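## Task

Find plate M06 by its ID label and seat it in the nest it is already resting on: flat and within that nest's locators, turned so that its well A1 (the cut-off corner) sits at the nest corner labelled A1. It must stay seated on its own with the gripper open and moved away. Every other plate must end exactly where and how it started (no shift, turn or tilt). Only a drop of a few millimetres while setting M06 down is allowed, and nothing may leave the table.

## Robot and tools

Robot: a single SCARA-type arm with four axes: a vertical lift, a shoulder, an elbow and a wrist yaw, ending in a two-finger parallel gripper that always stays level (it can only rotate about vertical). The controlled point, end_effector_position, is the centre between the two rubber pads, 2 to 3 cm behind the fingertips. The fingers point along the gripper's +x and close along its y axis.

Scene: six nests N1 to N6 each carry one of the plates M06, M09, M60, M90, M66, M69, all unseated. Only the ID labels tell which plate is which. Well A1 is the plate's cut-off corner; each nest has a corner marked A1.

Frames: the scene frame has its origin on the table top under the arm base, +z up, and +y to the left when facing along +x. Motion offsets, however, are expressed in the gripper's own axes.

execute_actions(actions): a list of actions run one after another. Each action is a table of 0 to 15 rows; each row lasts one control step of 1/30 s, and if fewer than 15 rows are given the last row is repeated, so every action takes 0.5 s. A row is 5 numbers, each in [-1, 1]: dx, dy, dz, rz, opening. The first four are an offset from the gripper pose measured when that action began (for a call's first action, the pose last reported in this scene), in gripper axes; each row is measured from that same starting pose, not added to the previous row. Scale: 1.0 equals 0.6 m for dx, dy, dz and 180 degrees for rz (positive rz turns +x toward +y). opening is absolute, not an offset: +1 is fully open (0.140 m), -1 is closed, which still leaves 0.066 m between pads. A full close needs roughly 0.6 s. An empty list just returns state and images.

Clipping: every step, the commanded pose is limited to 70 mm and 16 degrees from the measured pose, and after an action the arm advances only to the last clipped pose, so a large offset needs several actions.

move(target, speed, blocking): target is one 5-number row laid out as above, an offset in gripper axes from the pose in the latest result that reported one, plus an absolute opening sent at the start. speed is the path's top speed in m/s, 0.002 to 0.5 (default 0.25); rotation is capped at twice that value in rad/s. The path is straight, lasts 0.5 to 10 s (cut short at 10 s), turns the shorter way, and does not avoid obstacles; the real hand lags and can overshoot speed near full reach. Faster contact and targets deeper past a surface mean harder impacts. With blocking=false the result arrives after 0.5 s while the arm keeps going; check with wait(0) and do not send new rows or moves until a result shows the move ended (or call stop). The move: line reports the ending (done, off_target, moving, held, fault...), which limits acted (paced = pose clipped; held = a check blocked steps, after which the arm may jump faster) and the distance from target.

wait(seconds): 0 to 10 s, the arm holds its last command; returns early if a running move finishes. stop(): brakes a running move (needs room, more when fast); fingers continue. zoom_image(camera, region): camera is cam_wrist, region [x0, y0, x1, y1] pixels from the top-left, at most 504 by 504. finished_scene(scene): pass the current scene number to end it irreversibly; only do so once the plate is seated, released and the gripper is clear.

Results: the state line gives end_effector_position (m) and end_effector_quat_wxyz in the scene frame; at long reach the printed position may be somewhat off. Joint positions lists lift (m, 0 to 0.55), shoulder (rad, -2 to 2), elbow (rad, -2.8 to 2.8), wrist yaw (rad, -12.566 to 12.566), then the pad gap in m. grip_measured is the measured opening on the command scale; readings can carry a constant bias of about 1 mm. Hand target is the pose the controller is currently driving toward. A pose unreachable line means a clearance check altered or blocked the command. MOTOR HOT appears from 85 °C; at 100 °C an OVER-TEMPERATURE FAULT brakes the arm until it cools. Holding loads heats motors, even while you are deliberating, since the arm keeps its last command meanwhile.

Camera: cam_wrist, 504x504, pinhole with radial distortion, fx = fy = 356.84, cx 251.803, cy 252.046, vertical field about 70.5 degrees. It sits on the hand slightly behind the pads, pitched about 0.65 rad downward, looking forward along the fingers (image right = camera +x, down = +y).

Gripping: to hold, command an opening about 0.04 below grip_measured; a smaller margin grips more softly. Pads push up to about 18 N each; a quick close can squeeze harder.

Avoid: letting the elbow get within 0.4 rad of 0 (the arm can fold and fault); contact torques reaching the load limits (lift 56.4 N, shoulder 8.46 N m, elbow 4.23 N m, wrist yaw 1.41 N m, including the held plate's weight), which halt the arm for 10 s and drop the rest of the call; touching or nudging any other plate; long falls; knocking anything off the table; fast collisions and hard presses. Offsets come from the measured pose, so re-sending a small downward offset against a firm surface does not press harder, but against something yielding it does.

Each tool is called after ">>>" as name([rows], argument=value, ...), one row to a line, values as JSON.

## Session

>>> execute_actions(actions=[])

Scene clock: 0.00 s.
end_effector_position=(+0.4314, -0.2134, +0.2796) grip_measured=+0.98 end_effector_quat_wxyz=(+0.987, +0.000, +0.000, -0.162)
Joint positions: [ 0.275  0.049  0.815 -1.189  0.139]
Hand target: +0.431, -0.213, +0.280; +0.987, +0.000, +0.000, -0.162

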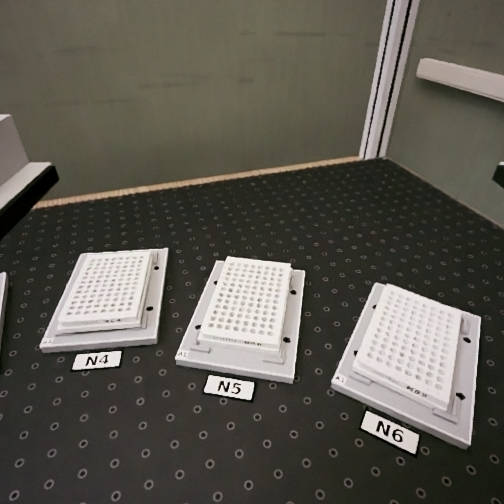

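>>> zoom_image(camera="cam_wrist", region=[40,240,310,390])

>>> zoom_image(camera="cam_wrist", region=[320,270,504,450])

>>> move(target=[0.02,0.42,-0.1,0.2,1])

>>> zoom_image(camera="cam_wrist", region=[0,200,260,400])

>>> zoom_image(camera="cam_wrist", region=[244,200,504,400])

Region (40, 240, 310, 390) of cam_wrist's 504x504 image, scaled by 1.867, with more detail than that image has.

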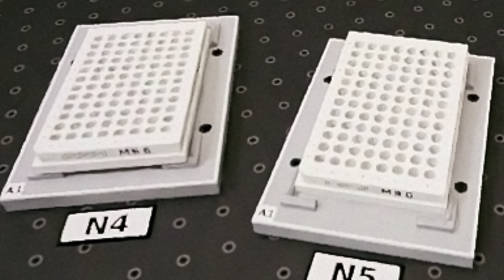

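Region (320, 270, 504, 450) of cam_wrist's 504x504 image, scaled by 2.739, with more detail than that image has; it fills the top 493 rows of this view, and the rest is white.

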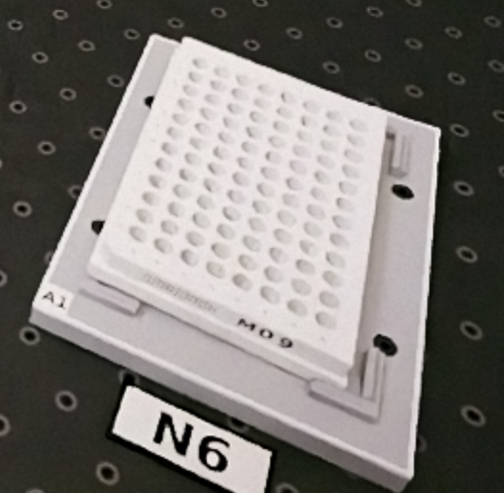

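Scene clock: 1.93 s.
end_effector_position=(+0.5231, +0.0218, +0.2195) grip_measured=+0.98 end_effector_quat_wxyz=(+0.988, +0.000, +0.000, +0.152)
Joint positions: [ 0.214  0.886  0.841 -1.424  0.139]
Hand target: +0.523, +0.022, +0.220; +0.989, +0.000, +0.000, +0.151
Off the commanded pose: 0.000 m, 0 deg.
move: done

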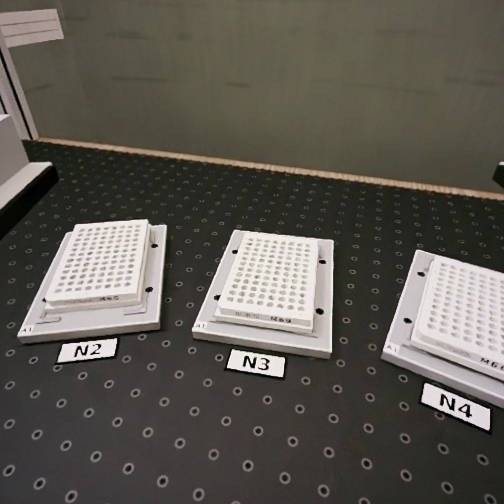

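Region (0, 200, 260, 400) of cam_wrist's 504x504 image, scaled by 1.938, with more detail than that image has; it fills the top 388 rows of this view, and the rest is white.

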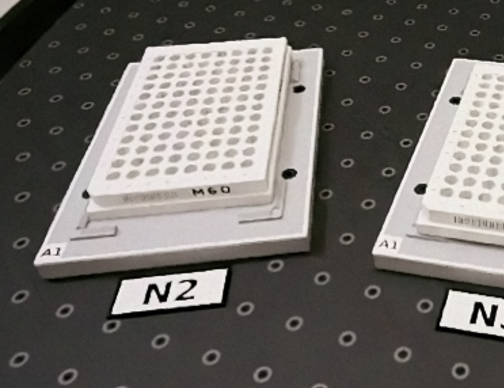

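Region (244, 200, 504, 400) of cam_wrist's 504x504 image, scaled by 1.938, with more detail than that image has; it fills the top 388 rows of this view, and the rest is white.

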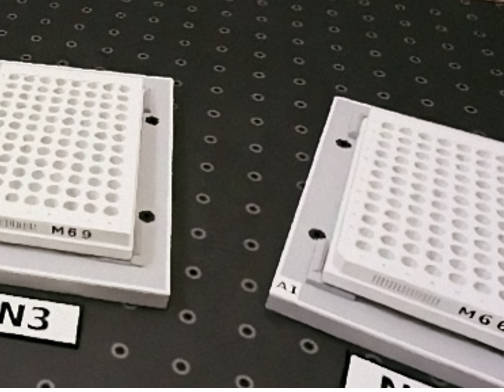

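>>> move(target=[0.133,0.505,-0.168,0.145,0])

Scene clock: 3.73 s.
end_effector_position=(+0.5081, +0.3350, +0.1186) grip_measured=+0.00 end_effector_quat_wxyz=(+0.929, +0.000, +0.000, +0.371)
Joint positions: [ 0.114  1.588  1.38  -2.207  0.103]
Hand target: +0.508, +0.335, +0.119; +0.929, +0.000, +0.000, +0.371
Off the commanded pose: 0.000 m, 0 deg.
move: done

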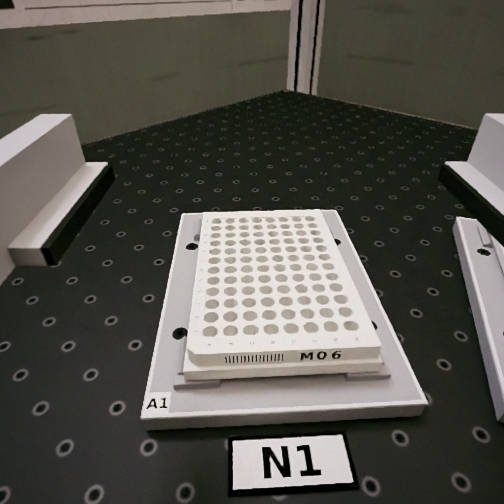

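>>> zoom_image(camera="cam_wrist", region=[140,190,440,440])

>>> move(target=[0.118,-0.005,-0.143,0.014,0], speed=0.12)

>>> move(target=[0,0,0,0,-0.55])

>>> move(target=[0.0075,0,0.003,0,-0.55], speed=0.01)

>>> move(target=[0,0,0,0,0])

>>> move(target=[-0.12,0,0.14,0,0])

>>> zoom_image(camera="cam_wrist", region=[130,170,430,470])

Region (140, 190, 440, 440) of cam_wrist's 504x504 image, scaled by 1.680, with more detail than that image has.

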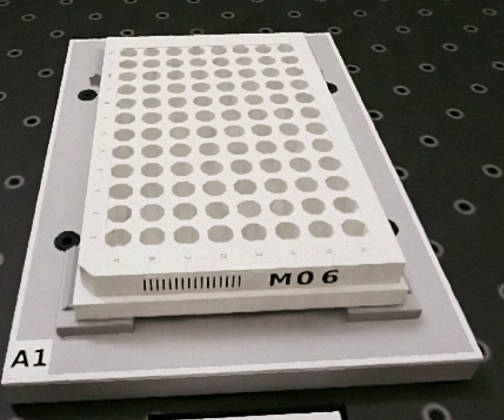

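Scene clock: 5.33 s.
end_effector_position=(+0.5614, +0.3817, +0.0327) grip_measured=+0.00 end_effector_quat_wxyz=(+0.920, +0.000, +0.000, +0.392)
Joint positions: [ 0.028  1.393  1.77  -2.358  0.103]
Hand target: +0.561, +0.382, +0.033; +0.920, +0.000, +0.000, +0.392
Off the commanded pose: 0.000 m, 0 deg.
move: done

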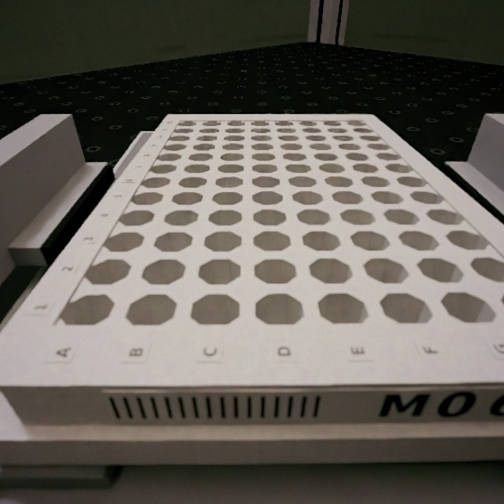

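Scene clock: 5.83 s.
end_effector_position=(+0.5614, +0.3817, +0.0327) grip_measured=-0.51 end_effector_quat_wxyz=(+0.920, +0.000, +0.000, +0.392)
Joint positions: [ 0.028  1.393  1.77  -2.358  0.084]
Hand target: +0.561, +0.382, +0.033; +0.920, +0.000, +0.000, +0.392
Off the commanded pose: 0.000 m, 0 deg.
move: done

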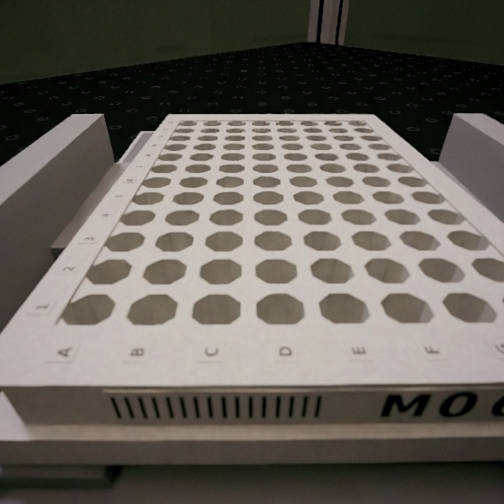

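Scene clock: 6.53 s.
end_effector_position=(+0.5644, +0.3850, +0.0345) grip_measured=-0.51 end_effector_quat_wxyz=(+0.920, +0.000, +0.000, +0.392)
Joint positions: [ 0.029  1.382  1.798 -2.374  0.084]
Hand target: +0.565, +0.385, +0.035; +0.920, +0.000, +0.000, +0.392
Off the commanded pose: 0.000 m, 0 deg.
move: done

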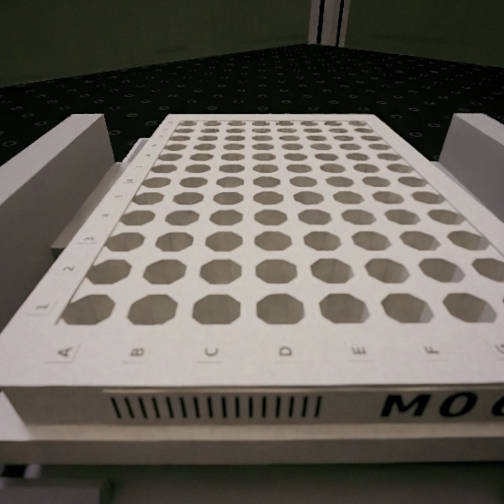

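Scene clock: 7.03 s.
end_effector_position=(+0.5644, +0.3850, +0.0345) grip_measured=+0.00 end_effector_quat_wxyz=(+0.920, +0.000, +0.000, +0.392)
Joint positions: [ 0.029  1.382  1.798 -2.374  0.103]
Hand target: +0.564, +0.385, +0.034; +0.920, +0.000, +0.000, +0.392
Off the commanded pose: 0.000 m, 0 deg.
move: done

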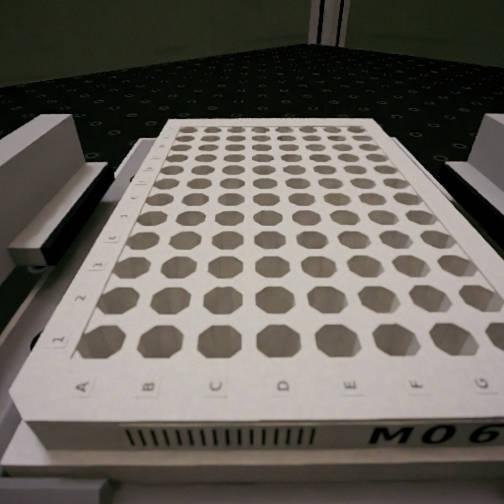

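Scene clock: 7.90 s.
end_effector_position=(+0.5146, +0.3330, +0.1185) grip_measured=+0.00 end_effector_quat_wxyz=(+0.920, +0.000, +0.000, +0.392)
Joint positions: [ 0.114  1.545  1.397 -2.136  0.103]
Hand target: +0.515, +0.333, +0.118; +0.920, +0.000, +0.000, +0.392
Off the commanded pose: 0.000 m, 0 deg.
move: done

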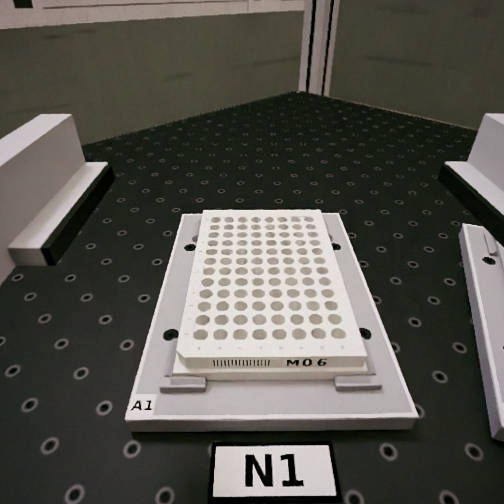

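Region (130, 170, 430, 470) of cam_wrist's 504x504 image, scaled by 1.680, with more detail than that image has.

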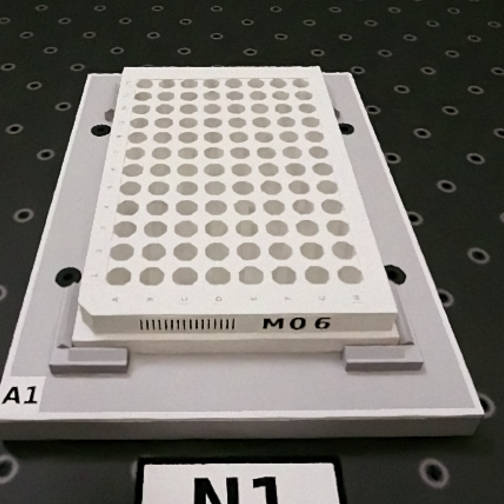

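>>> finished_scene(scene=2)

The scene is finished: the task was done.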